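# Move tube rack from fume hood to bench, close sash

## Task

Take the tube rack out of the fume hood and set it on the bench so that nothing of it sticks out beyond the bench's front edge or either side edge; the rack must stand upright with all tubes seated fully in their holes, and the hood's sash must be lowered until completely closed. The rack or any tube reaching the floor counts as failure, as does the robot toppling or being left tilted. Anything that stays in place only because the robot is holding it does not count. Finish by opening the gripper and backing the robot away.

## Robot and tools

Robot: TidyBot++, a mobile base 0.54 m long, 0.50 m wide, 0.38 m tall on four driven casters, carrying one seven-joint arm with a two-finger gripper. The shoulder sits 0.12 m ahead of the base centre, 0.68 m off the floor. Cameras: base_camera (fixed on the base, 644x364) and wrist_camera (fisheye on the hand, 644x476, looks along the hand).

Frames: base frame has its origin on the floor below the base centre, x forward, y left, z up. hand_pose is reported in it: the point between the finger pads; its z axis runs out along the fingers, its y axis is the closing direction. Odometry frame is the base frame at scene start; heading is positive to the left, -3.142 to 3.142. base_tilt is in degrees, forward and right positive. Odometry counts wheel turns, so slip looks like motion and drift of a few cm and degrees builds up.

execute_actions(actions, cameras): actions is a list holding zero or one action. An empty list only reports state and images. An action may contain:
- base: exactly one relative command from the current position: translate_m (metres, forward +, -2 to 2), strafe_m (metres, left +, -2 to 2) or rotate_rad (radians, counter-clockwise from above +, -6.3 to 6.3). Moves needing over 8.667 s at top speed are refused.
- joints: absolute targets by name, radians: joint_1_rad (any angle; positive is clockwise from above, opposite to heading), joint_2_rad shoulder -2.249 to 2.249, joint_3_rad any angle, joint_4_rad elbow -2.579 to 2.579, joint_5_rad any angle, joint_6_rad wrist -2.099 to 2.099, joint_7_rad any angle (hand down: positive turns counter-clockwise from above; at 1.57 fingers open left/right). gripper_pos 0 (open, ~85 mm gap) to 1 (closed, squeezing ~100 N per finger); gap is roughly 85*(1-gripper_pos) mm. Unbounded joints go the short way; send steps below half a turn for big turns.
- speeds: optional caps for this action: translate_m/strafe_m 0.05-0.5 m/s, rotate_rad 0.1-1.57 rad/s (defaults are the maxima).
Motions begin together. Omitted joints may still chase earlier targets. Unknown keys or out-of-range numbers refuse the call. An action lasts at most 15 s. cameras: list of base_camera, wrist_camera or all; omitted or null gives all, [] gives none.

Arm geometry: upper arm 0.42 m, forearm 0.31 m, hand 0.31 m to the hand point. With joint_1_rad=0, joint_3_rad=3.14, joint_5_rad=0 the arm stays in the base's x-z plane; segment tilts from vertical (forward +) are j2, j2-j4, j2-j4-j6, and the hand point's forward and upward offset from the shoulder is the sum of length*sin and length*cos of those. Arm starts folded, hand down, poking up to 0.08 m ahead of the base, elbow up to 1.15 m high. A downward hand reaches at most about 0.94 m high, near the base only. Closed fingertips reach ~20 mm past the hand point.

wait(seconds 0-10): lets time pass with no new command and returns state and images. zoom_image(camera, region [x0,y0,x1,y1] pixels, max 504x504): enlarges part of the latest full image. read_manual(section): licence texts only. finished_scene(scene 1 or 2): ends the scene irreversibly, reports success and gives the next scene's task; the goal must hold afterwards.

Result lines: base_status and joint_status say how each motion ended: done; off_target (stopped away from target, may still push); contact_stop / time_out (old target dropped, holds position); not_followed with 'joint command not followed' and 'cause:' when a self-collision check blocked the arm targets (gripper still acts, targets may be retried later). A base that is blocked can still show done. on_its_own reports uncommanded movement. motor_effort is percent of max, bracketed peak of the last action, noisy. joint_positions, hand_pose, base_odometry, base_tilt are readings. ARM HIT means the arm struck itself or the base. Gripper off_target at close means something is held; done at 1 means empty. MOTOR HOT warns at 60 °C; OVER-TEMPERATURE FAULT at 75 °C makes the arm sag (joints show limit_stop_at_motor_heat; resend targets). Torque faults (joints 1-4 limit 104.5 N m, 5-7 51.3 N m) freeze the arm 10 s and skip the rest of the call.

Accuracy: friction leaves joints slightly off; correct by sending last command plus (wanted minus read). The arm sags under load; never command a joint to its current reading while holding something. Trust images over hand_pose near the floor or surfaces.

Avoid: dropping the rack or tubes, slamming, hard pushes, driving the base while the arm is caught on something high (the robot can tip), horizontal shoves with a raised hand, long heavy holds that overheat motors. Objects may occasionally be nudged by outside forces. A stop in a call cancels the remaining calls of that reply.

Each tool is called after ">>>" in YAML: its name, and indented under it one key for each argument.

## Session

>>> execute_actions:
  actions:
    - {"joints": {"joint_6_rad": 0.5}}

Scene clock: 1.60 s.
base_odometry: x=+0.000 y=+0.000 heading=+0.000 (m, m, rad; odometry frame)
base_tilt: forward=-0.5 right=+0.3 (deg)
base_status: not commanded
joint_positions: joint_1_rad=-0.056 joint_2_rad=-0.353 joint_3_rad=+3.187 joint_4_rad=-2.499 joint_5_rad=-0.010 joint_6_rad=+0.486 joint_7_rad=+1.534 gripper_pos=+0.000
joint_status: all done
motor_effort: joint_1_rad=+0(0) joint_2_rad=-6(7) joint_3_rad=+1(1) joint_4_rad=+20(21) joint_5_rad=+0(0) joint_6_rad=+8(9) joint_7_rad=+1(0) (%)
hand_pose: x=+0.5480 y=+0.0024 z=+0.8779 quat_wxyz=(-0.024, +0.738, -0.019, +0.674) (m; base frame)
pictures: base_camera, wrist_camera
camera_calibration (this result's frames):
wrist_camera: T_world_to_cam=[[-0.0364012, -0.997644, -0.0581494, 0.0680796], [-0.12778, 0.0623569, -0.98984, 0.986034], [0.991134, -0.0286011, -0.129749, -0.293959], [0, 0, 0, 1]] pos_world=[0.419827, -0.00197432, 0.941834]
Images, in order (width x height): base_camera 644x364, wrist_camera 644x476.

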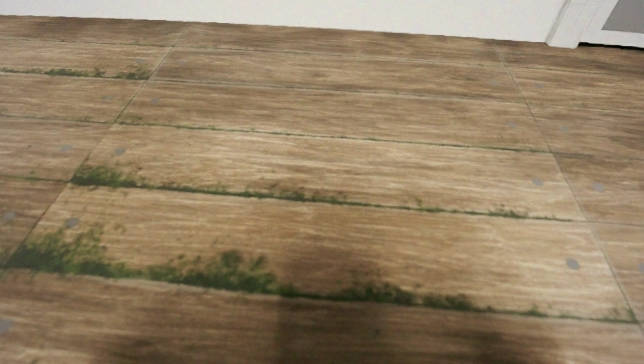

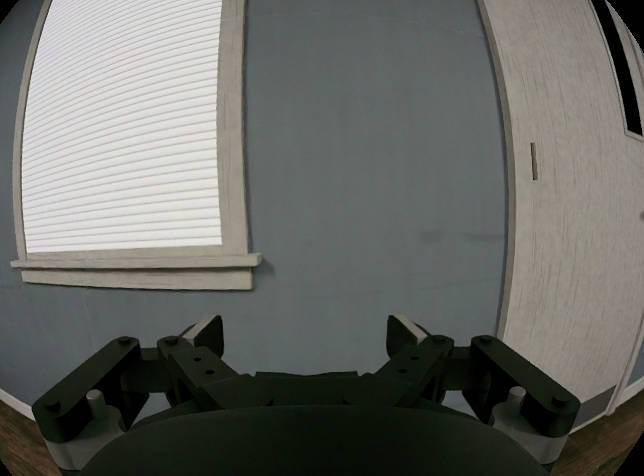

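>>> execute_actions:
  actions:
    - {"base": {"rotate_rad": -2.4}, "joints": {"joint_1_rad": 0.02, "joint_3_rad": 3.12, "joint_5_rad": 0.0, "joint_7_rad": 1.58}}

Scene clock: 4.67 s.
base_odometry: x=+0.000 y=+0.000 heading=-2.399 (m, m, rad; odometry frame)
base_tilt: forward=-0.5 right=+0.3 (deg)
base_status: done
joint_positions: joint_1_rad=+0.009 joint_2_rad=-0.353 joint_3_rad=+3.139 joint_4_rad=-2.499 joint_5_rad=-0.010 joint_6_rad=+0.486 joint_7_rad=+1.549 gripper_pos=+0.000
joint_status: all done
motor_effort: joint_1_rad=+0(1) joint_2_rad=-6(7) joint_3_rad=+1(3) joint_4_rad=+21(21) joint_5_rad=+0(1) joint_6_rad=+8(8) joint_7_rad=+0(1) (%)
hand_pose: x=+0.5474 y=-0.0029 z=+0.8779 quat_wxyz=(-0.006, +0.738, -0.015, +0.675) (m; base frame)
pictures: base_camera, wrist_camera
camera_calibration (this result's frames):
wrist_camera: T_world_to_cam=[[-0.0549826, -0.998105, -0.0276205, 0.0461288], [-0.126512, 0.0344032, -0.991368, 0.986829], [0.99044, -0.0510137, -0.128164, -0.294589], [0, 0, 0, 1]] pos_world=[0.419155, -0.0029367, 0.941829]
Images, in order (width x height): base_camera 644x364, wrist_camera 644x476.

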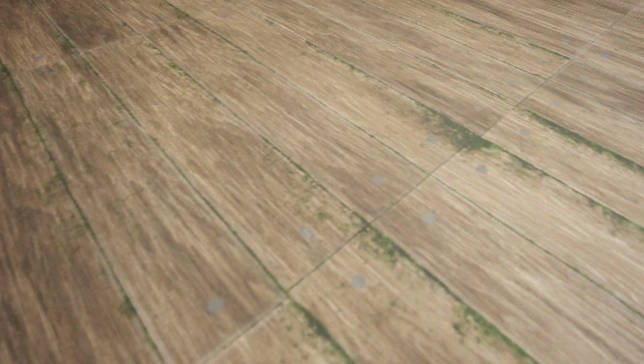

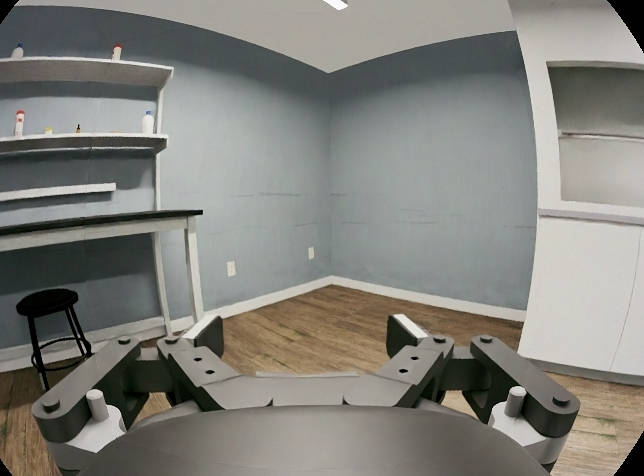

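>>> execute_actions:
  actions:
    - {"base": {"rotate_rad": -0.76}, "joints": {"joint_2_rad": 0.0, "joint_4_rad": -1.3, "joint_6_rad": -0.45}}

Scene clock: 7.30 s.
base_odometry: x=+0.000 y=+0.000 heading=+3.124 (m, m, rad; odometry frame)
base_tilt: forward=-0.5 right=+0.3 (deg)
base_status: done
joint_positions: joint_1_rad=+0.014 joint_2_rad=-0.021 joint_3_rad=+3.138 joint_4_rad=-1.311 joint_5_rad=-0.010 joint_6_rad=-0.414 joint_7_rad=+1.549 gripper_pos=+0.000
joint_status: all done
motor_effort: joint_1_rad=+0(1) joint_2_rad=-21(21) joint_3_rad=+1(3) joint_4_rad=+23(25) joint_5_rad=+0(1) joint_6_rad=+8(10) joint_7_rad=+1(1) (%)
hand_pose: x=+0.7209 y=-0.0033 z=+1.1477 quat_wxyz=(-0.009, +0.753, -0.014, +0.658) (m; base frame)
pictures: base_camera, wrist_camera
camera_calibration (this result's frames):
wrist_camera: T_world_to_cam=[[-0.0504889, -0.998342, -0.0276486, 0.0595267], [-0.171206, 0.0359259, -0.98458, 1.30069], [0.983941, -0.0449768, -0.172736, -0.37601], [0, 0, 0, 1]] pos_world=[0.595664, -0.00421233, 1.21733]
Images, in order (width x height): base_camera 644x364, wrist_camera 644x476.

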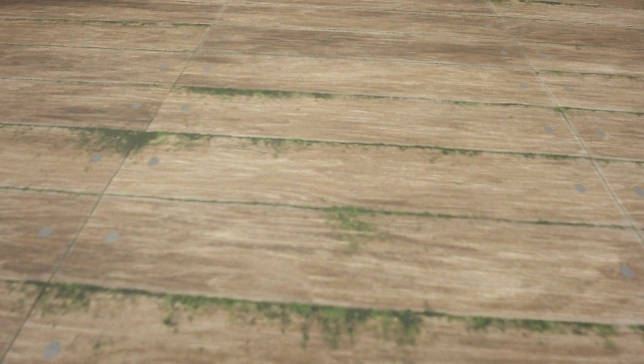

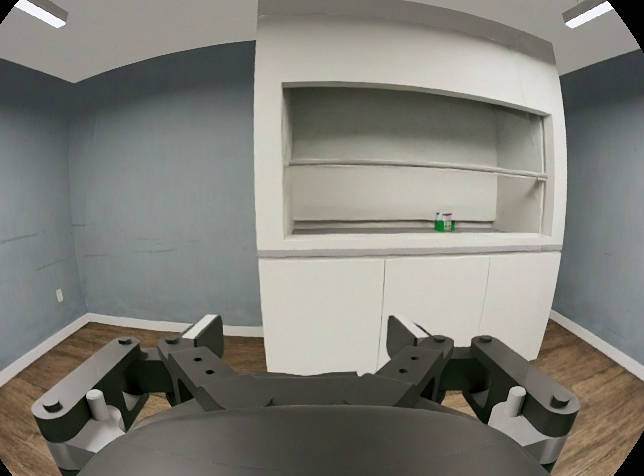

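>>> execute_actions:
  actions:
    - {"base": {"rotate_rad": -0.045}}
  cameras: []

>>> execute_actions:
  actions:
    - {"base": {"strafe_m": -0.9}, "joints": {"joint_7_rad": 1.6, "joint_1_rad": 0.0}}
  cameras: []

>>> execute_actions:
  actions:
    - {"base": {"translate_m": 1.1}}

Scene clock: 8.67 s.
base_odometry: x=+0.000 y=+0.000 heading=+3.080 (m, m, rad; odometry frame)
base_tilt: forward=-0.5 right=+0.3 (deg)
base_status: done
joint_positions: joint_1_rad=+0.022 joint_2_rad=-0.021 joint_3_rad=+3.133 joint_4_rad=-1.311 joint_5_rad=-0.010 joint_6_rad=-0.414 joint_7_rad=+1.549 gripper_pos=+0.000
joint_status: not commanded
motor_effort: joint_1_rad=+0(3) joint_2_rad=-21(21) joint_3_rad=+1(4) joint_4_rad=+23(23) joint_5_rad=+0(1) joint_6_rad=+9(8) joint_7_rad=+1(1) (%)
hand_pose: x=+0.7209 y=-0.0057 z=+1.1477 quat_wxyz=(-0.007, +0.753, -0.016, +0.658) (m; base frame)
pictures: none
No camera images: the call's "cameras" was empty. Leave "cameras" out to get every camera's image.

Scene clock: 11.83 s.
base_odometry: x=+0.057 y=+0.898 heading=+3.079 (m, m, rad; odometry frame)
base_tilt: forward=-0.5 right=+0.3 (deg)
base_status: done
joint_positions: joint_1_rad=+0.002 joint_2_rad=-0.020 joint_3_rad=+3.132 joint_4_rad=-1.311 joint_5_rad=-0.010 joint_6_rad=-0.414 joint_7_rad=+1.569 gripper_pos=+0.000
joint_status: all done
motor_effort: joint_1_rad=-1(2) joint_2_rad=-21(21) joint_3_rad=+1(4) joint_4_rad=+23(23) joint_5_rad=+0(0) joint_6_rad=+8(8) joint_7_rad=+1(0) (%)
hand_pose: x=+0.7209 y=+0.0075 z=+1.1475 quat_wxyz=(-0.008, +0.753, +0.000, +0.658) (m; base frame)
pictures: none
No camera images: the call's "cameras" was empty. Leave "cameras" out to get every camera's image.

Scene clock: 15.40 s.
base_odometry: x=-1.041 y=+0.968 heading=+3.079 (m, m, rad; odometry frame)
base_tilt: forward=-0.5 right=+0.3 (deg)
base_status: done
joint_positions: joint_1_rad=+0.002 joint_2_rad=-0.005 joint_3_rad=+3.132 joint_4_rad=-1.309 joint_5_rad=-0.010 joint_6_rad=-0.418 joint_7_rad=+1.569 gripper_pos=+0.000
joint_status: not commanded
motor_effort: joint_1_rad=+0(1) joint_2_rad=-23(24) joint_3_rad=+1(0) joint_4_rad=+24(24) joint_5_rad=+0(0) joint_6_rad=+8(9) joint_7_rad=+1(1) (%)
hand_pose: x=+0.7279 y=+0.0075 z=+1.1379 quat_wxyz=(-0.008, +0.759, +0.000, +0.651) (m; base frame)
pictures: base_camera, wrist_camera
camera_calibration (this result's frames):
wrist_camera: T_world_to_cam=[[-0.0299541, -0.999531, -0.00642737, 0.0313113], [-0.18959, 0.011995, -0.98179, 1.30223], [0.981406, -0.02819, -0.189861, -0.362938], [0, 0, 0, 1]] pos_world=[0.604018, 0.00544517, 1.20981]
Images, in order (width x height): base_camera 644x364, wrist_camera 644x476.

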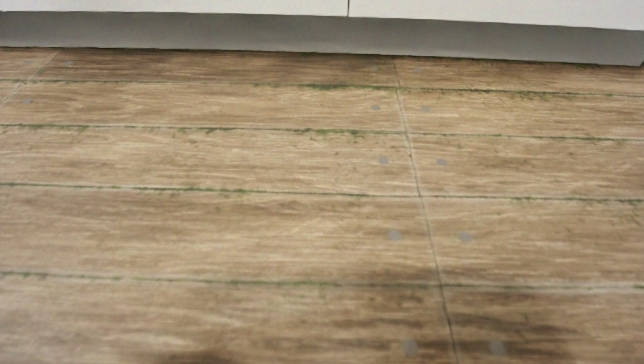

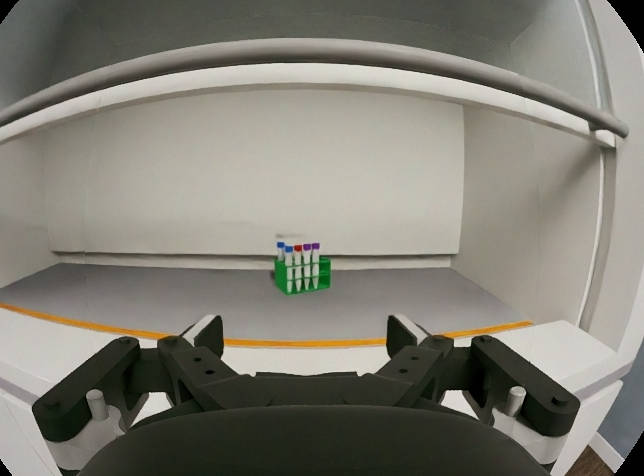

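>>> zoom_image:
  camera: "wrist_camera"
  region: [250, 225, 360, 305]

Region (250, 225, 360, 305) of wrist_camera's 644x476 image, scaled by 4.582; it fills the top 367 rows of this view, and the rest is white.

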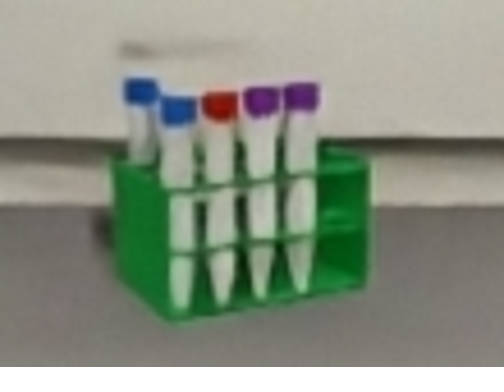

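>>> execute_actions:
  actions:
    - {"base": {"strafe_m": -0.37}, "joints": {"joint_1_rad": -0.44, "joint_2_rad": 0.0, "joint_4_rad": -1.43, "joint_6_rad": -0.33, "gripper_pos": 0.68}}
  cameras: []

>>> execute_actions:
  actions:
    - {"base": {"translate_m": 0.5}, "speeds": {"translate_m": 0.35}}

Scene clock: 19.87 s.
base_odometry: x=-1.018 y=+1.337 heading=+3.079 (m, m, rad; odometry frame)
base_tilt: forward=-0.5 right=+0.3 (deg)
base_status: done
joint_positions: joint_1_rad=-0.426 joint_2_rad=-0.005 joint_3_rad=+3.130 joint_4_rad=-1.415 joint_5_rad=-0.010 joint_6_rad=-0.366 joint_7_rad=+1.569 gripper_pos=+0.680
joint_status: all done
motor_effort: joint_1_rad=+0(3) joint_2_rad=-22(23) joint_3_rad=+1(4) joint_4_rad=+24(24) joint_5_rad=+0(0) joint_6_rad=+8(8) joint_7_rad=+1(1) (%)
hand_pose: x=+0.6732 y=+0.2620 z=+1.0890 quat_wxyz=(-0.142, +0.758, +0.165, +0.615) (m; base frame)
pictures: none
No camera images: the call's "cameras" was empty. Leave "cameras" out to get every camera's image.

Scene clock: 22.37 s.
base_odometry: x=-1.517 y=+1.369 heading=+3.079 (m, m, rad; odometry frame)
base_tilt: forward=-0.5 right=+0.3 (deg)
base_status: done
joint_positions: joint_1_rad=-0.428 joint_2_rad=-0.003 joint_3_rad=+3.130 joint_4_rad=-1.418 joint_5_rad=-0.010 joint_6_rad=-0.363 joint_7_rad=+1.569 gripper_pos=+0.680
joint_status: not commanded
motor_effort: joint_1_rad=+0(2) joint_2_rad=-23(25) joint_3_rad=+1(2) joint_4_rad=+24(25) joint_5_rad=+0(0) joint_6_rad=+8(9) joint_7_rad=+1(1) (%)
hand_pose: x=+0.6735 y=+0.2637 z=+1.0872 quat_wxyz=(-0.142, +0.758, +0.166, +0.614) (m; base frame)
pictures: base_camera, wrist_camera
camera_calibration (this result's frames):
wrist_camera: T_world_to_cam=[[0.390439, -0.920618, -0.00445857, -0.0206386], [-0.225778, -0.0910566, -0.969914, 1.27775], [0.892514, 0.379699, -0.243408, -0.301332], [0, 0, 0, 1]] pos_world=[0.565489, 0.211763, 1.16586]
Images, in order (width x height): base_camera 644x364, wrist_camera 644x476.

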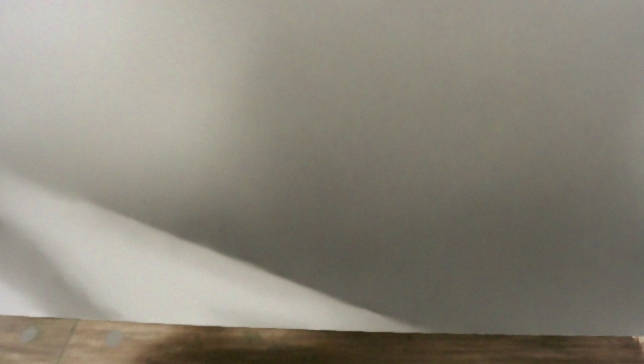

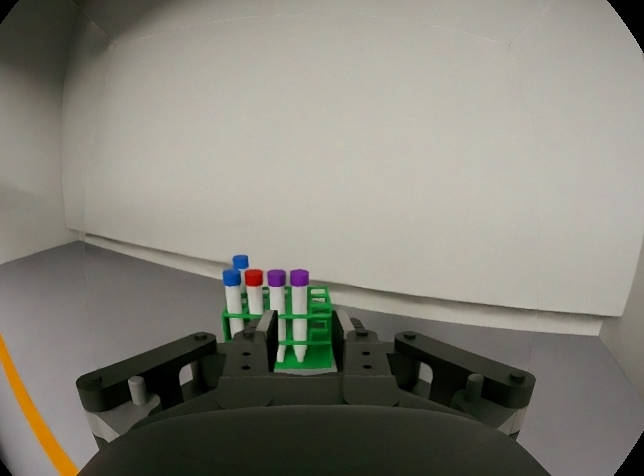

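>>> zoom_image:
  camera: "wrist_camera"
  region: [200, 240, 380, 380]

Region (200, 240, 380, 380) of wrist_camera's 644x476 image, scaled by 2.800.

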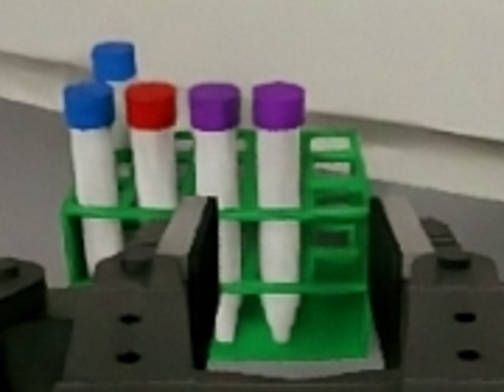

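>>> execute_actions:
  actions:
    - {"base": {"strafe_m": -0.037}, "joints": {"joint_1_rad": -0.39}, "speeds": {"strafe_m": 0.1}}
  cameras: []

>>> execute_actions:
  actions:
    - {"base": {"translate_m": -0.025}, "speeds": {"translate_m": 0.1}}
  cameras: []

>>> execute_actions:
  actions:
    - {"joints": {"joint_2_rad": 0.415, "joint_4_rad": -1.22, "joint_6_rad": -0.02}}
  cameras: ["wrist_camera"]

Scene clock: 24.87 s.
base_odometry: x=-1.515 y=+1.406 heading=+3.079 (m, m, rad; odometry frame)
base_tilt: forward=-0.5 right=+0.3 (deg)
base_status: done
joint_positions: joint_1_rad=-0.393 joint_2_rad=-0.003 joint_3_rad=+3.130 joint_4_rad=-1.418 joint_5_rad=-0.010 joint_6_rad=-0.363 joint_7_rad=+1.569 gripper_pos=+0.680
joint_status: all done
motor_effort: joint_1_rad=-1(3) joint_2_rad=-21(24) joint_3_rad=+1(4) joint_4_rad=+23(24) joint_5_rad=+0(0) joint_6_rad=+8(8) joint_7_rad=+0(1) (%)
hand_pose: x=+0.6824 y=+0.2440 z=+1.0870 quat_wxyz=(-0.131, +0.761, +0.153, +0.616) (m; base frame)
pictures: none
No camera images: the call's "cameras" was empty. Leave "cameras" out to get every camera's image.

Scene clock: 25.60 s.
base_odometry: x=-1.490 y=+1.404 heading=+3.079 (m, m, rad; odometry frame)
base_tilt: forward=-0.5 right=+0.3 (deg)
base_status: done
joint_positions: joint_1_rad=-0.393 joint_2_rad=-0.004 joint_3_rad=+3.130 joint_4_rad=-1.419 joint_5_rad=-0.010 joint_6_rad=-0.362 joint_7_rad=+1.569 gripper_pos=+0.680
joint_status: not commanded
motor_effort: joint_1_rad=+0(2) joint_2_rad=-22(26) joint_3_rad=+1(3) joint_4_rad=+23(24) joint_5_rad=+0(0) joint_6_rad=+8(8) joint_7_rad=+1(1) (%)
hand_pose: x=+0.6818 y=+0.2438 z=+1.0879 quat_wxyz=(-0.132, +0.761, +0.153, +0.617) (m; base frame)
pictures: none
No camera images: the call's "cameras" was empty. Leave "cameras" out to get every camera's image.

Scene clock: 27.47 s.
base_odometry: x=-1.490 y=+1.404 heading=+3.079 (m, m, rad; odometry frame)
base_tilt: forward=-0.5 right=+0.3 (deg)
base_status: not commanded
joint_positions: joint_1_rad=-0.393 joint_2_rad=+0.419 joint_3_rad=+3.130 joint_4_rad=-1.234 joint_5_rad=-0.010 joint_6_rad=-0.056 joint_7_rad=+1.569 gripper_pos=+0.680
joint_status: all done
motor_effort: joint_1_rad=+0(0) joint_2_rad=-36(40) joint_3_rad=+1(1) joint_4_rad=+23(24) joint_5_rad=+0(0) joint_6_rad=+8(8) joint_7_rad=+1(1) (%)
hand_pose: x=+0.8480 y=+0.3114 z=+0.9973 quat_wxyz=(-0.137, +0.740, +0.145, +0.642) (m; base frame)
pictures: wrist_camera
camera_calibration (this result's frames):
wrist_camera: T_world_to_cam=[[0.354297, -0.935053, -0.0122126, -0.00241742], [-0.169075, -0.0512079, -0.984272, 1.18812], [0.919721, 0.350789, -0.176237, -0.578142], [0, 0, 0, 1]] pos_world=[0.733467, 0.261387, 1.06751]
Images, in order (width x height): wrist_camera 644x476.

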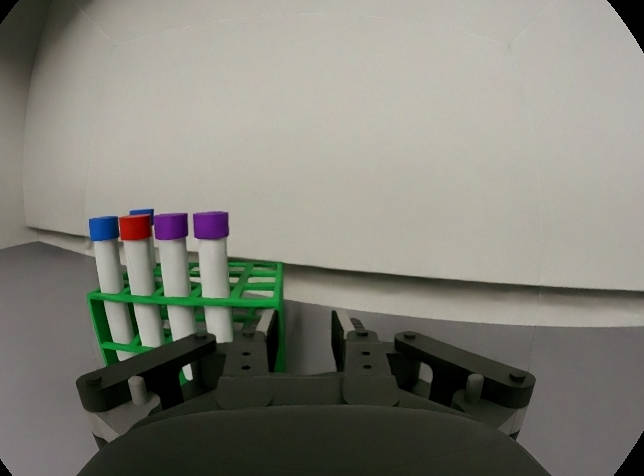

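>>> zoom_image:
  camera: "wrist_camera"
  region: [170, 240, 370, 390]

Region (170, 240, 370, 390) of wrist_camera's 644x476 image, scaled by 2.520; it fills the top 378 rows of this view, and the rest is white.

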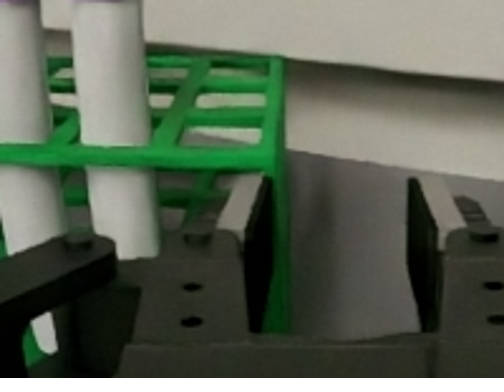

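>>> execute_actions:
  actions:
    - {"base": {"strafe_m": 0.011}, "joints": {"joint_6_rad": -0.09}, "speeds": {"strafe_m": 0.05}}
  cameras: ["wrist_camera"]

Scene clock: 30.87 s.
base_odometry: x=-1.491 y=+1.393 heading=+3.079 (m, m, rad; odometry frame)
base_tilt: forward=-0.5 right=+0.3 (deg)
base_status: done
joint_positions: joint_1_rad=-0.394 joint_2_rad=+0.419 joint_3_rad=+3.130 joint_4_rad=-1.234 joint_5_rad=-0.010 joint_6_rad=-0.061 joint_7_rad=+1.569 gripper_pos=+0.680
joint_status: all done
motor_effort: joint_1_rad=+0(4) joint_2_rad=-36(40) joint_3_rad=+1(1) joint_4_rad=+23(25) joint_5_rad=+0(0) joint_6_rad=+8(9) joint_7_rad=+1(1) (%)
hand_pose: x=+0.8475 y=+0.3120 z=+0.9961 quat_wxyz=(-0.137, +0.742, +0.146, +0.640) (m; base frame)
pictures: wrist_camera
camera_calibration (this result's frames):
wrist_camera: T_world_to_cam=[[0.355279, -0.934683, -0.0120586, -0.00271131], [-0.173062, -0.0530939, -0.983479, 1.19004], [0.9186, 0.351496, -0.180621, -0.573045], [0, 0, 0, 1]] pos_world=[0.733314, 0.262073, 1.06685]
Images, in order (width x height): wrist_camera 644x476.

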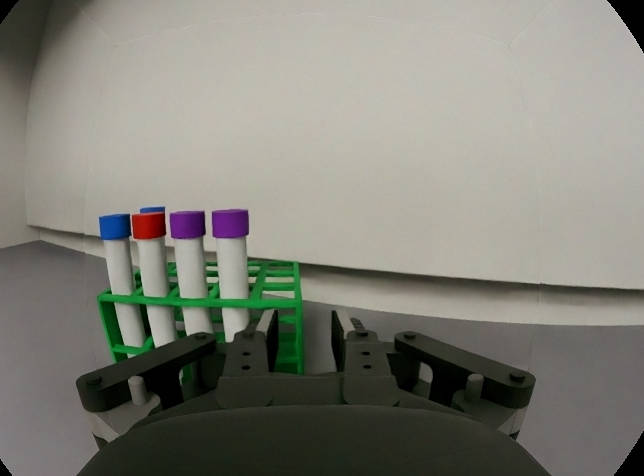

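>>> zoom_image:
  camera: "wrist_camera"
  region: [190, 250, 370, 385]

Region (190, 250, 370, 385) of wrist_camera's 644x476 image, scaled by 2.800; it fills the top 378 rows of this view, and the rest is white.

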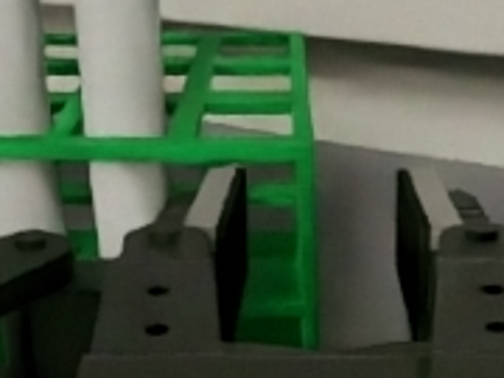

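>>> execute_actions:
  actions:
    - {"joints": {"joint_2_rad": 0.438}}
  cameras: ["wrist_camera"]

Scene clock: 31.93 s.
base_odometry: x=-1.491 y=+1.393 heading=+3.079 (m, m, rad; odometry frame)
base_tilt: forward=-0.5 right=+0.3 (deg)
base_status: not commanded
joint_positions: joint_1_rad=-0.394 joint_2_rad=+0.426 joint_3_rad=+3.130 joint_4_rad=-1.233 joint_5_rad=-0.010 joint_6_rad=-0.061 joint_7_rad=+1.569 gripper_pos=+0.680
joint_status: all done
motor_effort: joint_1_rad=+0(0) joint_2_rad=-37(39) joint_3_rad=+1(0) joint_4_rad=+24(24) joint_5_rad=+0(0) joint_6_rad=+8(8) joint_7_rad=+1(1) (%)
hand_pose: x=+0.8494 y=+0.3129 z=+0.9914 quat_wxyz=(-0.137, +0.743, +0.146, +0.638) (m; base frame)
pictures: wrist_camera
camera_calibration (this result's frames):
wrist_camera: T_world_to_cam=[[0.355212, -0.93471, -0.011894, -0.00280272], [-0.178242, -0.0552348, -0.982435, 1.18986], [0.917635, 0.351093, -0.186224, -0.569467], [0, 0, 0, 1]] pos_world=[0.735642, 0.263038, 1.06288]
Images, in order (width x height): wrist_camera 644x476.

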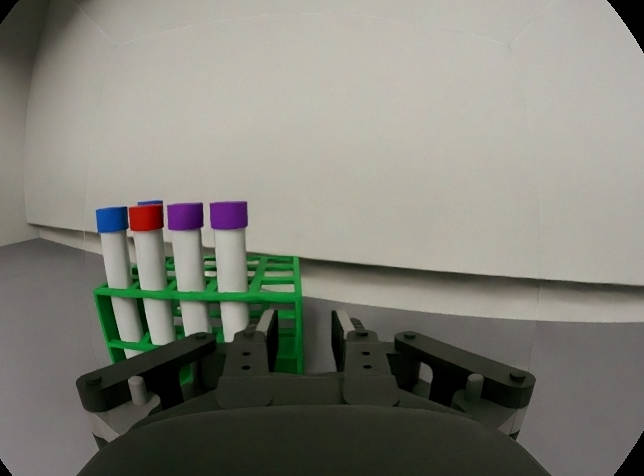

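>>> execute_actions:
  actions:
    - {"base": {"translate_m": 0.016}, "joints": {"joint_2_rad": 0.431, "joint_4_rad": -1.233, "joint_6_rad": -0.063}, "speeds": {"translate_m": 0.05}}
  cameras: ["wrist_camera"]

Scene clock: 35.47 s.
base_odometry: x=-1.507 y=+1.395 heading=+3.079 (m, m, rad; odometry frame)
base_tilt: forward=-0.5 right=+0.3 (deg)
base_status: done
joint_positions: joint_1_rad=-0.394 joint_2_rad=+0.426 joint_3_rad=+3.130 joint_4_rad=-1.234 joint_5_rad=-0.010 joint_6_rad=-0.061 joint_7_rad=+1.569 gripper_pos=+0.680
joint_status: all done
motor_effort: joint_1_rad=+1(2) joint_2_rad=-37(39) joint_3_rad=+0(1) joint_4_rad=+24(24) joint_5_rad=+0(0) joint_6_rad=+8(9) joint_7_rad=+1(1) (%)
hand_pose: x=+0.8496 y=+0.3129 z=+0.9904 quat_wxyz=(-0.137, +0.744, +0.147, +0.638) (m; base frame)
pictures: wrist_camera
camera_calibration (this result's frames):
wrist_camera: T_world_to_cam=[[0.3552, -0.934715, -0.0118424, -0.00284764], [-0.179524, -0.0557769, -0.982171, 1.18991], [0.91739, 0.350993, -0.187616, -0.568177], [0, 0, 0, 1]] pos_world=[0.735869, 0.263134, 1.06206]
Images, in order (width x height): wrist_camera 644x476.

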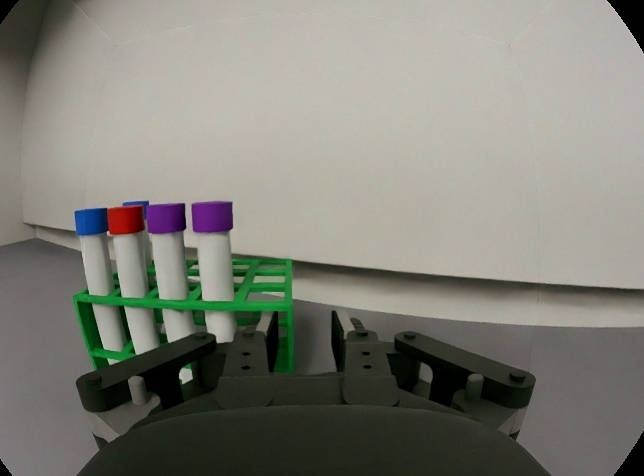

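>>> execute_actions:
  actions:
    - {"base": {"strafe_m": 0.006}, "speeds": {"strafe_m": 0.05}}
  cameras: []

>>> execute_actions:
  actions:
    - {"base": {"translate_m": 0.016}, "speeds": {"translate_m": 0.05}}
  cameras: ["wrist_camera"]

Scene clock: 36.27 s.
base_odometry: x=-1.507 y=+1.389 heading=+3.079 (m, m, rad; odometry frame)
base_tilt: forward=-0.5 right=+0.3 (deg)
base_status: done
joint_positions: joint_1_rad=-0.393 joint_2_rad=+0.426 joint_3_rad=+3.130 joint_4_rad=-1.234 joint_5_rad=-0.010 joint_6_rad=-0.061 joint_7_rad=+1.569 gripper_pos=+0.680
joint_status: not commanded
motor_effort: joint_1_rad=+0(4) joint_2_rad=-37(40) joint_3_rad=+1(1) joint_4_rad=+24(25) joint_5_rad=+0(0) joint_6_rad=+9(9) joint_7_rad=+1(0) (%)
hand_pose: x=+0.8497 y=+0.3126 z=+0.9904 quat_wxyz=(-0.137, +0.744, +0.146, +0.638) (m; base frame)
pictures: none
No camera images: the call's "cameras" was empty. Leave "cameras" out to get every camera's image.

Scene clock: 36.97 s.
base_odometry: x=-1.523 y=+1.389 heading=+3.080 (m, m, rad; odometry frame)
base_tilt: forward=-0.5 right=+0.3 (deg)
base_status: done
joint_positions: joint_1_rad=-0.393 joint_2_rad=+0.427 joint_3_rad=+3.130 joint_4_rad=-1.234 joint_5_rad=-0.010 joint_6_rad=-0.061 joint_7_rad=+1.569 gripper_pos=+0.680
joint_status: not commanded
motor_effort: joint_1_rad=+2(1) joint_2_rad=-37(41) joint_3_rad=+1(1) joint_4_rad=+24(25) joint_5_rad=+0(0) joint_6_rad=+9(9) joint_7_rad=+1(1) (%)
hand_pose: x=+0.8498 y=+0.3125 z=+0.9903 quat_wxyz=(-0.137, +0.744, +0.146, +0.638) (m; base frame)
pictures: wrist_camera
camera_calibration (this result's frames):
wrist_camera: T_world_to_cam=[[0.354701, -0.934905, -0.0118364, -0.00279218], [-0.179737, -0.0557572, -0.982133, 1.18991], [0.917541, 0.350491, -0.187814, -0.568063], [0, 0, 0, 1]] pos_world=[0.736082, 0.262836, 1.06193]
Images, in order (width x height): wrist_camera 644x476.

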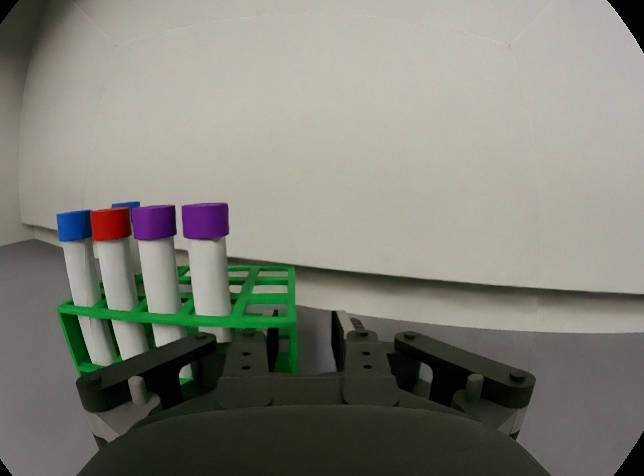

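>>> execute_actions:
  actions:
    - {"base": {"translate_m": 0.008}, "speeds": {"translate_m": 0.05}}
  cameras: []

>>> execute_actions:
  actions:
    - {"joints": {"gripper_pos": 1.0}}
  cameras: ["wrist_camera"]

Scene clock: 37.77 s.
base_odometry: x=-1.531 y=+1.390 heading=+3.080 (m, m, rad; odometry frame)
base_tilt: forward=-0.5 right=+0.3 (deg)
base_status: done
joint_positions: joint_1_rad=-0.393 joint_2_rad=+0.428 joint_3_rad=+3.130 joint_4_rad=-1.234 joint_5_rad=-0.010 joint_6_rad=-0.061 joint_7_rad=+1.569 gripper_pos=+0.680
joint_status: not commanded
motor_effort: joint_1_rad=+0(1) joint_2_rad=-38(40) joint_3_rad=+0(1) joint_4_rad=+24(24) joint_5_rad=+0(0) joint_6_rad=+8(9) joint_7_rad=+1(1) (%)
hand_pose: x=+0.8503 y=+0.3127 z=+0.9889 quat_wxyz=(-0.137, +0.744, +0.146, +0.637) (m; base frame)
pictures: none
No camera images: the call's "cameras" was empty. Leave "cameras" out to get every camera's image.

Scene clock: 38.47 s.
base_odometry: x=-1.531 y=+1.390 heading=+3.080 (m, m, rad; odometry frame)
base_tilt: forward=-0.5 right=+0.3 (deg)
base_status: not commanded
joint_positions: joint_1_rad=-0.393 joint_2_rad=+0.428 joint_3_rad=+3.130 joint_4_rad=-1.234 joint_5_rad=-0.010 joint_6_rad=-0.061 joint_7_rad=+1.569 gripper_pos=+0.981
joint_status: all done
motor_effort: joint_1_rad=+1(1) joint_2_rad=-36(39) joint_3_rad=+1(0) joint_4_rad=+23(24) joint_5_rad=+0(0) joint_6_rad=+8(8) joint_7_rad=+1(1) (%)
hand_pose: x=+0.8503 y=+0.3127 z=+0.9889 quat_wxyz=(-0.137, +0.744, +0.146, +0.637) (m; base frame)
pictures: wrist_camera
camera_calibration (this result's frames):
wrist_camera: T_world_to_cam=[[0.354628, -0.934934, -0.011761, -0.0028454], [-0.181245, -0.0563971, -0.981819, 1.18988], [0.917273, 0.350312, -0.189452, -0.566914], [0, 0, 0, 1]] pos_world=[0.736684, 0.263042, 1.06081]
Images, in order (width x height): wrist_camera 644x476.

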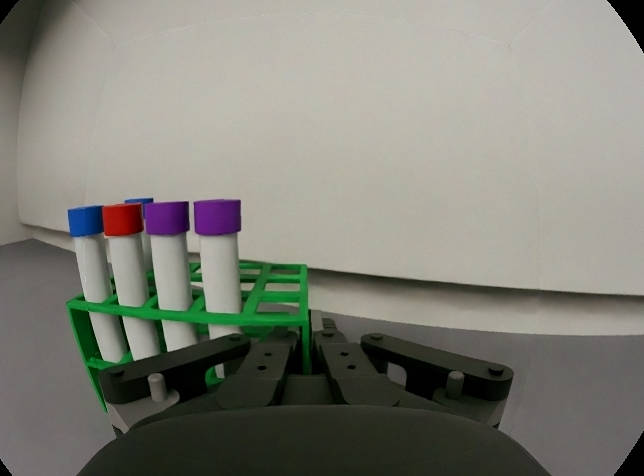

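>>> execute_actions:
  actions:
    - {"joints": {"joint_2_rad": 0.17, "joint_4_rad": -1.225, "joint_6_rad": -0.325}}
  cameras: ["wrist_camera"]

Scene clock: 40.27 s.
base_odometry: x=-1.531 y=+1.390 heading=+3.080 (m, m, rad; odometry frame)
base_tilt: forward=-0.5 right=+0.3 (deg)
base_status: not commanded
joint_positions: joint_1_rad=-0.393 joint_2_rad=+0.171 joint_3_rad=+3.130 joint_4_rad=-1.232 joint_5_rad=-0.010 joint_6_rad=-0.297 joint_7_rad=+1.569 gripper_pos=+0.981
joint_status: all done
motor_effort: joint_1_rad=+0(1) joint_2_rad=-30(42) joint_3_rad=+1(0) joint_4_rad=+25(26) joint_5_rad=+0(0) joint_6_rad=+9(10) joint_7_rad=+0(1) (%)
hand_pose: x=+0.7526 y=+0.2731 z=+1.1092 quat_wxyz=(-0.138, +0.737, +0.147, +0.646) (m; base frame)
pictures: wrist_camera
camera_calibration (this result's frames):
wrist_camera: T_world_to_cam=[[0.357903, -0.933709, -0.00966853, -0.00889739], [-0.15881, -0.050664, -0.986008, 1.2742], [0.920155, 0.354431, -0.166415, -0.469543], [0, 0, 0, 1]] pos_world=[0.637593, 0.222669, 1.17815]
Images, in order (width x height): wrist_camera 644x476.

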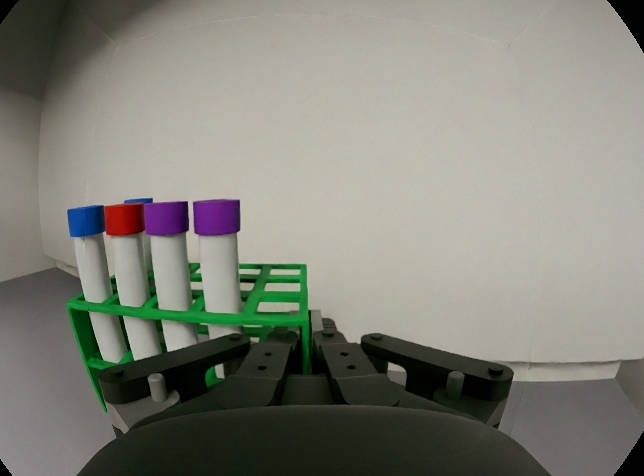

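>>> execute_actions:
  actions:
    - {"base": {"translate_m": -1.15}, "speeds": {"translate_m": 0.4}}
  cameras: []

>>> execute_actions:
  actions:
    - {"base": {"rotate_rad": 1.571}, "joints": {"joint_1_rad": 0.01}, "speeds": {"rotate_rad": 0.9}}

Scene clock: 44.93 s.
base_odometry: x=-0.383 y=+1.318 heading=+3.080 (m, m, rad; odometry frame)
base_tilt: forward=-0.5 right=+0.3 (deg)
base_status: done
joint_positions: joint_1_rad=-0.392 joint_2_rad=+0.175 joint_3_rad=+3.130 joint_4_rad=-1.232 joint_5_rad=-0.010 joint_6_rad=-0.300 joint_7_rad=+1.569 gripper_pos=+0.981
joint_status: not commanded
motor_effort: joint_1_rad=+0(2) joint_2_rad=-29(34) joint_3_rad=+1(1) joint_4_rad=+24(27) joint_5_rad=+0(0) joint_6_rad=+9(10) joint_7_rad=+1(0) (%)
hand_pose: x=+0.7542 y=+0.2733 z=+1.1055 quat_wxyz=(-0.138, +0.739, +0.147, +0.643) (m; base frame)
pictures: none
No camera images: the call's "cameras" was empty. Leave "cameras" out to get every camera's image.

Scene clock: 47.73 s.
base_odometry: x=-0.383 y=+1.318 heading=-1.633 (m, m, rad; odometry frame)
base_tilt: forward=-0.5 right=+0.3 (deg)
base_status: done
joint_positions: joint_1_rad=+0.004 joint_2_rad=+0.175 joint_3_rad=+3.127 joint_4_rad=-1.232 joint_5_rad=-0.010 joint_6_rad=-0.300 joint_7_rad=+1.569 gripper_pos=+0.981
joint_status: all done
motor_effort: joint_1_rad=+0(5) joint_2_rad=-30(32) joint_3_rad=+1(3) joint_4_rad=+25(25) joint_5_rad=+0(1) joint_6_rad=+9(10) joint_7_rad=+1(1) (%)
hand_pose: x=+0.8104 y=+0.0087 z=+1.1055 quat_wxyz=(-0.009, +0.753, +0.000, +0.657) (m; base frame)
pictures: base_camera, wrist_camera
camera_calibration (this result's frames):
wrist_camera: T_world_to_cam=[[-0.0280521, -0.999557, -0.00989458, 0.0371143], [-0.173267, 0.0146108, -0.984767, 1.27612], [0.984475, -0.0259103, -0.1736, -0.470427], [0, 0, 0, 1]] pos_world=[0.685274, 0.00626381, 1.17538]
Images, in order (width x height): base_camera 644x364, wrist_camera 644x476.

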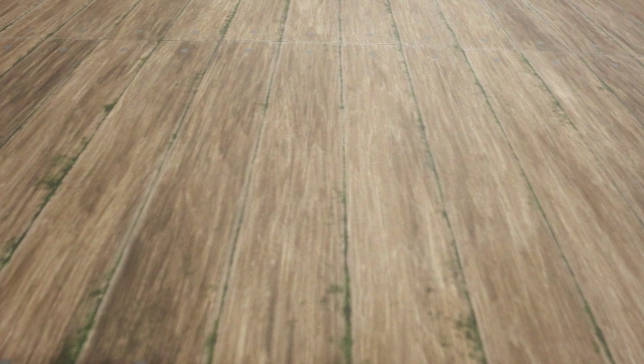

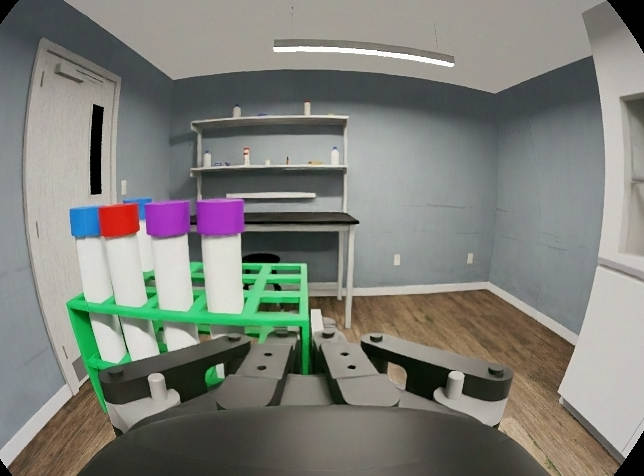

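>>> execute_actions:
  actions:
    - {"base": {"translate_m": 1.9}, "speeds": {"translate_m": 0.45}}

Scene clock: 53.63 s.
base_odometry: x=-0.498 y=-0.578 heading=-1.632 (m, m, rad; odometry frame)
base_tilt: forward=-0.5 right=+0.3 (deg)
base_status: done
joint_positions: joint_1_rad=+0.004 joint_2_rad=+0.177 joint_3_rad=+3.127 joint_4_rad=-1.232 joint_5_rad=-0.010 joint_6_rad=-0.302 joint_7_rad=+1.569 gripper_pos=+0.981
joint_status: not commanded
motor_effort: joint_1_rad=+0(0) joint_2_rad=-32(33) joint_3_rad=+1(0) joint_4_rad=+26(26) joint_5_rad=+0(0) joint_6_rad=+10(10) joint_7_rad=+1(1) (%)
hand_pose: x=+0.8113 y=+0.0087 z=+1.1035 quat_wxyz=(-0.009, +0.755, +0.000, +0.656) (m; base frame)
pictures: base_camera, wrist_camera
camera_calibration (this result's frames):
wrist_camera: T_world_to_cam=[[-0.0280702, -0.999558, -0.0097835, 0.0370128], [-0.176839, 0.0145986, -0.984132, 1.27652], [0.98384, -0.0258947, -0.17717, -0.467183], [0, 0, 0, 1]] pos_world=[0.686411, 0.00626347, 1.17386]
Images, in order (width x height): base_camera 644x364, wrist_camera 644x476.

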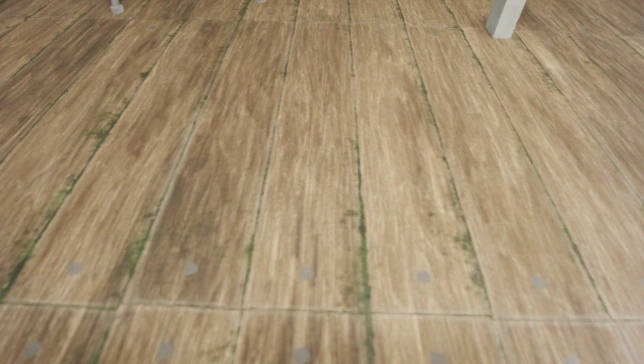

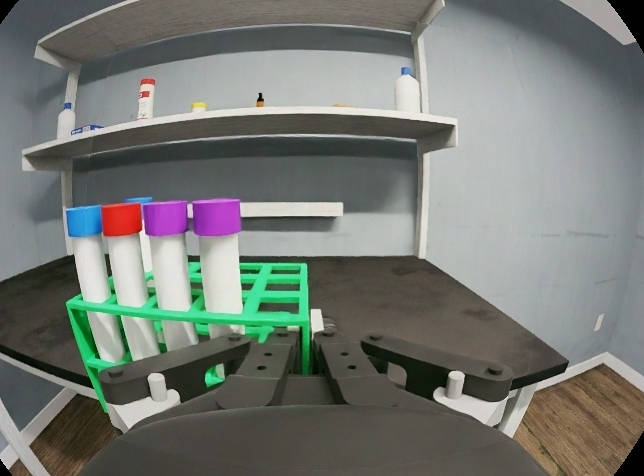

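>>> execute_actions:
  actions:
    - {"base": {"translate_m": 0.39}, "joints": {"joint_2_rad": 0.095, "joint_4_rad": -1.66, "joint_6_rad": 0.08}, "speeds": {"translate_m": 0.3}}
  cameras: ["wrist_camera"]

Scene clock: 56.60 s.
base_odometry: x=-0.522 y=-0.968 heading=-1.631 (m, m, rad; odometry frame)
base_tilt: forward=-0.5 right=+0.3 (deg)
base_status: done
joint_positions: joint_1_rad=+0.004 joint_2_rad=+0.117 joint_3_rad=+3.127 joint_4_rad=-1.654 joint_5_rad=-0.010 joint_6_rad=+0.040 joint_7_rad=+1.569 gripper_pos=+0.981
joint_status: all done
motor_effort: joint_1_rad=+0(1) joint_2_rad=-28(30) joint_3_rad=+1(0) joint_4_rad=+25(26) joint_5_rad=+0(0) joint_6_rad=+9(10) joint_7_rad=+1(1) (%)
hand_pose: x=+0.7833 y=+0.0080 z=+0.9872 quat_wxyz=(-0.008, +0.762, -0.001, +0.648) (m; base frame)
pictures: wrist_camera
camera_calibration (this result's frames):
wrist_camera: T_world_to_cam=[[-0.0315804, -0.999469, -0.00798124, 0.0353274], [-0.197713, 0.0140742, -0.980159, 1.1695], [0.979751, -0.0293758, -0.198052, -0.436504], [0, 0, 0, 1]] pos_world=[0.660007, 0.00602619, 1.06013]
Images, in order (width x height): wrist_camera 644x476.

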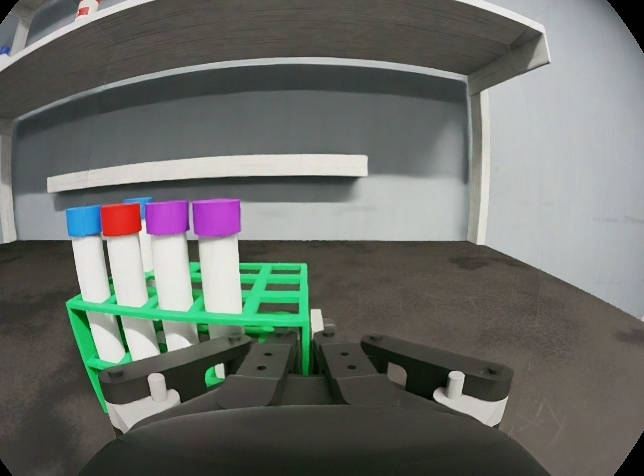

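>>> execute_actions:
  actions:
    - {"joints": {"joint_2_rad": 0.112, "joint_4_rad": -1.72, "joint_6_rad": 0.146}}
  cameras: []

>>> execute_actions:
  actions:
    - {"joints": {"joint_4_rad": -1.76, "joint_6_rad": 0.183}}
  cameras: []

Scene clock: 57.63 s.
base_odometry: x=-0.522 y=-0.968 heading=-1.631 (m, m, rad; odometry frame)
base_tilt: forward=-0.5 right=+0.3 (deg)
base_status: not commanded
joint_positions: joint_1_rad=+0.004 joint_2_rad=+0.117 joint_3_rad=+3.127 joint_4_rad=-1.707 joint_5_rad=-0.010 joint_6_rad=+0.113 joint_7_rad=+1.569 gripper_pos=+0.981
joint_status: all done
motor_effort: joint_1_rad=+1(1) joint_2_rad=-25(27) joint_3_rad=+1(1) joint_4_rad=+23(25) joint_5_rad=+0(0) joint_6_rad=+8(9) joint_7_rad=+1(1) (%)
hand_pose: x=+0.7806 y=+0.0078 z=+0.9776 quat_wxyz=(-0.008, +0.755, -0.001, +0.656) (m; base frame)
pictures: none
No camera images: the call's "cameras" was empty. Leave "cameras" out to get every camera's image.

Scene clock: 58.33 s.
base_odometry: x=-0.522 y=-0.968 heading=-1.631 (m, m, rad; odometry frame)
base_tilt: forward=-0.5 right=+0.3 (deg)
base_status: not commanded
joint_positions: joint_1_rad=+0.004 joint_2_rad=+0.114 joint_3_rad=+3.127 joint_4_rad=-1.733 joint_5_rad=-0.010 joint_6_rad=+0.161 joint_7_rad=+1.569 gripper_pos=+0.981
joint_status: all done
motor_effort: joint_1_rad=+0(1) joint_2_rad=-24(26) joint_3_rad=+1(1) joint_4_rad=+20(24) joint_5_rad=+0(0) joint_6_rad=+6(9) joint_7_rad=+1(1) (%)
hand_pose: x=+0.7784 y=+0.0076 z=+0.9778 quat_wxyz=(-0.008, +0.747, -0.001, +0.665) (m; base frame)
pictures: none
No camera images: the call's "cameras" was empty. Leave "cameras" out to get every camera's image.

>>> execute_actions:
  actions:
    - {"joints": {"joint_4_rad": -1.735, "joint_6_rad": 0.165, "gripper_pos": 0.82}}
  cameras: ["wrist_camera"]

>>> execute_actions:
  actions:
    - {"base": {"translate_m": -0.12}, "speeds": {"translate_m": 0.1}}
  cameras: ["wrist_camera"]

Scene clock: 59.23 s.
base_odometry: x=-0.522 y=-0.968 heading=-1.631 (m, m, rad; odometry frame)
base_tilt: forward=-0.5 right=+0.3 (deg)
base_status: not commanded
joint_positions: joint_1_rad=+0.004 joint_2_rad=+0.114 joint_3_rad=+3.127 joint_4_rad=-1.733 joint_5_rad=-0.010 joint_6_rad=+0.161 joint_7_rad=+1.569 gripper_pos=+0.820
joint_status: all done
motor_effort: joint_1_rad=+1(0) joint_2_rad=-26(26) joint_3_rad=+1(1) joint_4_rad=+23(24) joint_5_rad=+0(0) joint_6_rad=+8(8) joint_7_rad=+1(0) (%)
hand_pose: x=+0.7784 y=+0.0076 z=+0.9778 quat_wxyz=(-0.008, +0.747, -0.001, +0.665) (m; base frame)
pictures: wrist_camera
camera_calibration (this result's frames):
wrist_camera: T_world_to_cam=[[-0.0324647, -0.999427, -0.00955776, 0.0369181], [-0.153882, 0.0144469, -0.987984, 1.13285], [0.987556, -0.0306038, -0.154263, -0.482372], [0, 0, 0, 1]] pos_world=[0.651894, 0.00576831, 1.04518]
Images, in order (width x height): wrist_camera 644x476.

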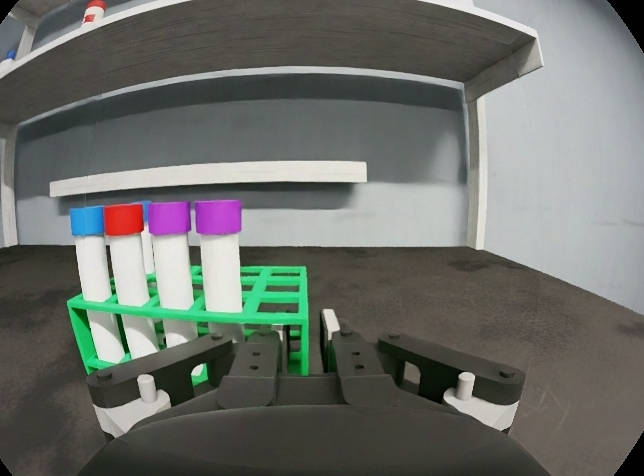

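Scene clock: 60.97 s.
base_odometry: x=-0.514 y=-0.848 heading=-1.631 (m, m, rad; odometry frame)
base_tilt: forward=-0.5 right=+0.3 (deg)
base_status: done
joint_positions: joint_1_rad=+0.004 joint_2_rad=+0.114 joint_3_rad=+3.127 joint_4_rad=-1.734 joint_5_rad=-0.010 joint_6_rad=+0.161 joint_7_rad=+1.569 gripper_pos=+0.820
joint_status: not commanded
motor_effort: joint_1_rad=+1(0) joint_2_rad=-24(30) joint_3_rad=+1(0) joint_4_rad=+23(24) joint_5_rad=+0(0) joint_6_rad=+8(9) joint_7_rad=+1(1) (%)
hand_pose: x=+0.7781 y=+0.0076 z=+0.9782 quat_wxyz=(-0.008, +0.747, -0.001, +0.665) (m; base frame)
pictures: wrist_camera
camera_calibration (this result's frames):
wrist_camera: T_world_to_cam=[[-0.0324575, -0.999427, -0.00957622, 0.0369277], [-0.153186, 0.0144425, -0.988092, 1.13284], [0.987664, -0.0306041, -0.153567, -0.482811], [0, 0, 0, 1]] pos_world=[0.651589, 0.00576954, 1.04556]
Images, in order (width x height): wrist_camera 644x476.

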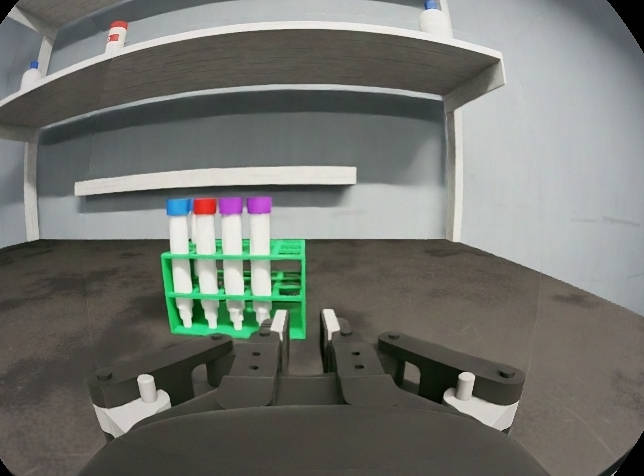

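>>> zoom_image:
  camera: "wrist_camera"
  region: [140, 180, 320, 350]

Region (140, 180, 320, 350) of wrist_camera's 644x476 image, scaled by 2.800.

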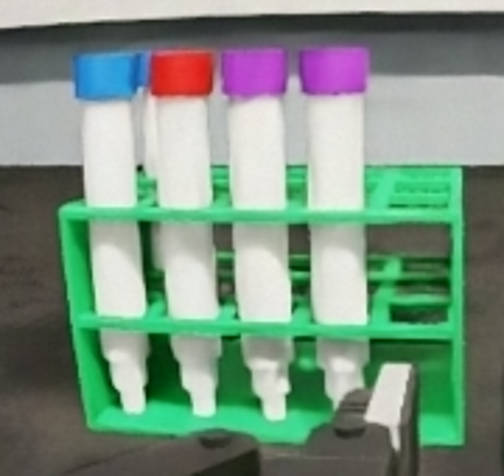

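>>> execute_actions:
  actions:
    - {"base": {"translate_m": -0.93}, "joints": {"joint_2_rad": 0.0, "joint_4_rad": -1.4, "joint_6_rad": -0.2, "gripper_pos": 1.0}}
  cameras: []

>>> execute_actions:
  actions:
    - {"base": {"rotate_rad": -1.571}, "joints": {"joint_2_rad": -0.113, "joint_3_rad": 3.15, "joint_4_rad": -0.515, "joint_6_rad": -1.195}}
  cameras: []

>>> execute_actions:
  actions:
    - {"base": {"translate_m": 0.83}}

Scene clock: 64.70 s.
base_odometry: x=-0.460 y=+0.080 heading=-1.630 (m, m, rad; odometry frame)
base_tilt: forward=-0.5 right=+0.3 (deg)
base_status: done
joint_positions: joint_1_rad=+0.004 joint_2_rad=+0.003 joint_3_rad=+3.127 joint_4_rad=-1.406 joint_5_rad=-0.010 joint_6_rad=-0.167 joint_7_rad=+1.569 gripper_pos=+0.999
joint_status: all done
motor_effort: joint_1_rad=+0(0) joint_2_rad=-22(29) joint_3_rad=+1(0) joint_4_rad=+23(25) joint_5_rad=+0(0) joint_6_rad=+8(8) joint_7_rad=+1(1) (%)
hand_pose: x=+0.7414 y=+0.0088 z=+1.1517 quat_wxyz=(-0.009, +0.709, +0.000, +0.705) (m; base frame)
pictures: none
No camera images: the call's "cameras" was empty. Leave "cameras" out to get every camera's image.

Scene clock: 67.00 s.
base_odometry: x=-0.460 y=+0.080 heading=+3.083 (m, m, rad; odometry frame)
base_tilt: forward=-0.5 right=+0.3 (deg)
base_status: done
joint_positions: joint_1_rad=+0.014 joint_2_rad=-0.110 joint_3_rad=+3.140 joint_4_rad=-0.520 joint_5_rad=-0.010 joint_6_rad=-1.160 joint_7_rad=+1.569 gripper_pos=+0.999
joint_status: all done
motor_effort: joint_1_rad=+1(4) joint_2_rad=-8(25) joint_3_rad=+1(6) joint_4_rad=+13(24) joint_5_rad=+0(1) joint_6_rad=+8(8) joint_7_rad=+1(1) (%)
hand_pose: x=+0.5095 y=-0.0005 z=+1.3885 quat_wxyz=(-0.001, +0.707, -0.003, +0.707) (m; base frame)
pictures: none
No camera images: the call's "cameras" was empty. Leave "cameras" out to get every camera's image.

Scene clock: 70.03 s.
base_odometry: x=-1.289 y=+0.130 heading=+3.082 (m, m, rad; odometry frame)
base_tilt: forward=-0.5 right=+0.3 (deg)
base_status: done
joint_positions: joint_1_rad=+0.014 joint_2_rad=-0.110 joint_3_rad=+3.140 joint_4_rad=-0.520 joint_5_rad=-0.010 joint_6_rad=-1.162 joint_7_rad=+1.569 gripper_pos=+0.999
joint_status: not commanded
motor_effort: joint_1_rad=+0(1) joint_2_rad=-9(12) joint_3_rad=+1(2) joint_4_rad=+13(14) joint_5_rad=+0(0) joint_6_rad=+8(9) joint_7_rad=+1(1) (%)
hand_pose: x=+0.5097 y=-0.0005 z=+1.3878 quat_wxyz=(-0.001, +0.708, -0.003, +0.707) (m; base frame)
pictures: base_camera, wrist_camera
camera_calibration (this result's frames):
wrist_camera: T_world_to_cam=[[-0.0436647, -0.999025, -0.00656518, 0.025628], [-0.0396327, 0.00829844, -0.99918, 1.45405], [0.99826, -0.0433687, -0.0399564, -0.31811], [0, 0, 0, 1]] pos_world=[0.376303, -0.000259359, 1.44031]
Images, in order (width x height): base_camera 644x364, wrist_camera 644x476.

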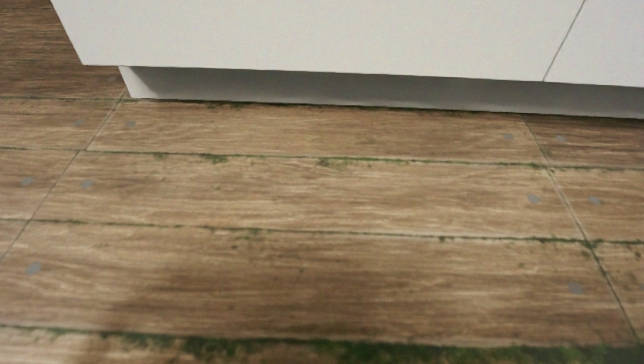

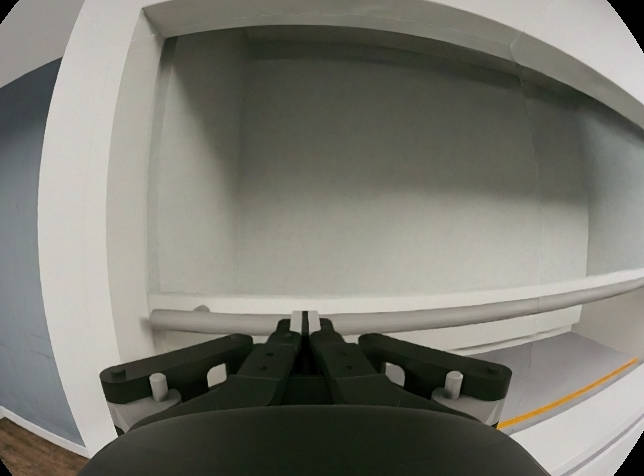

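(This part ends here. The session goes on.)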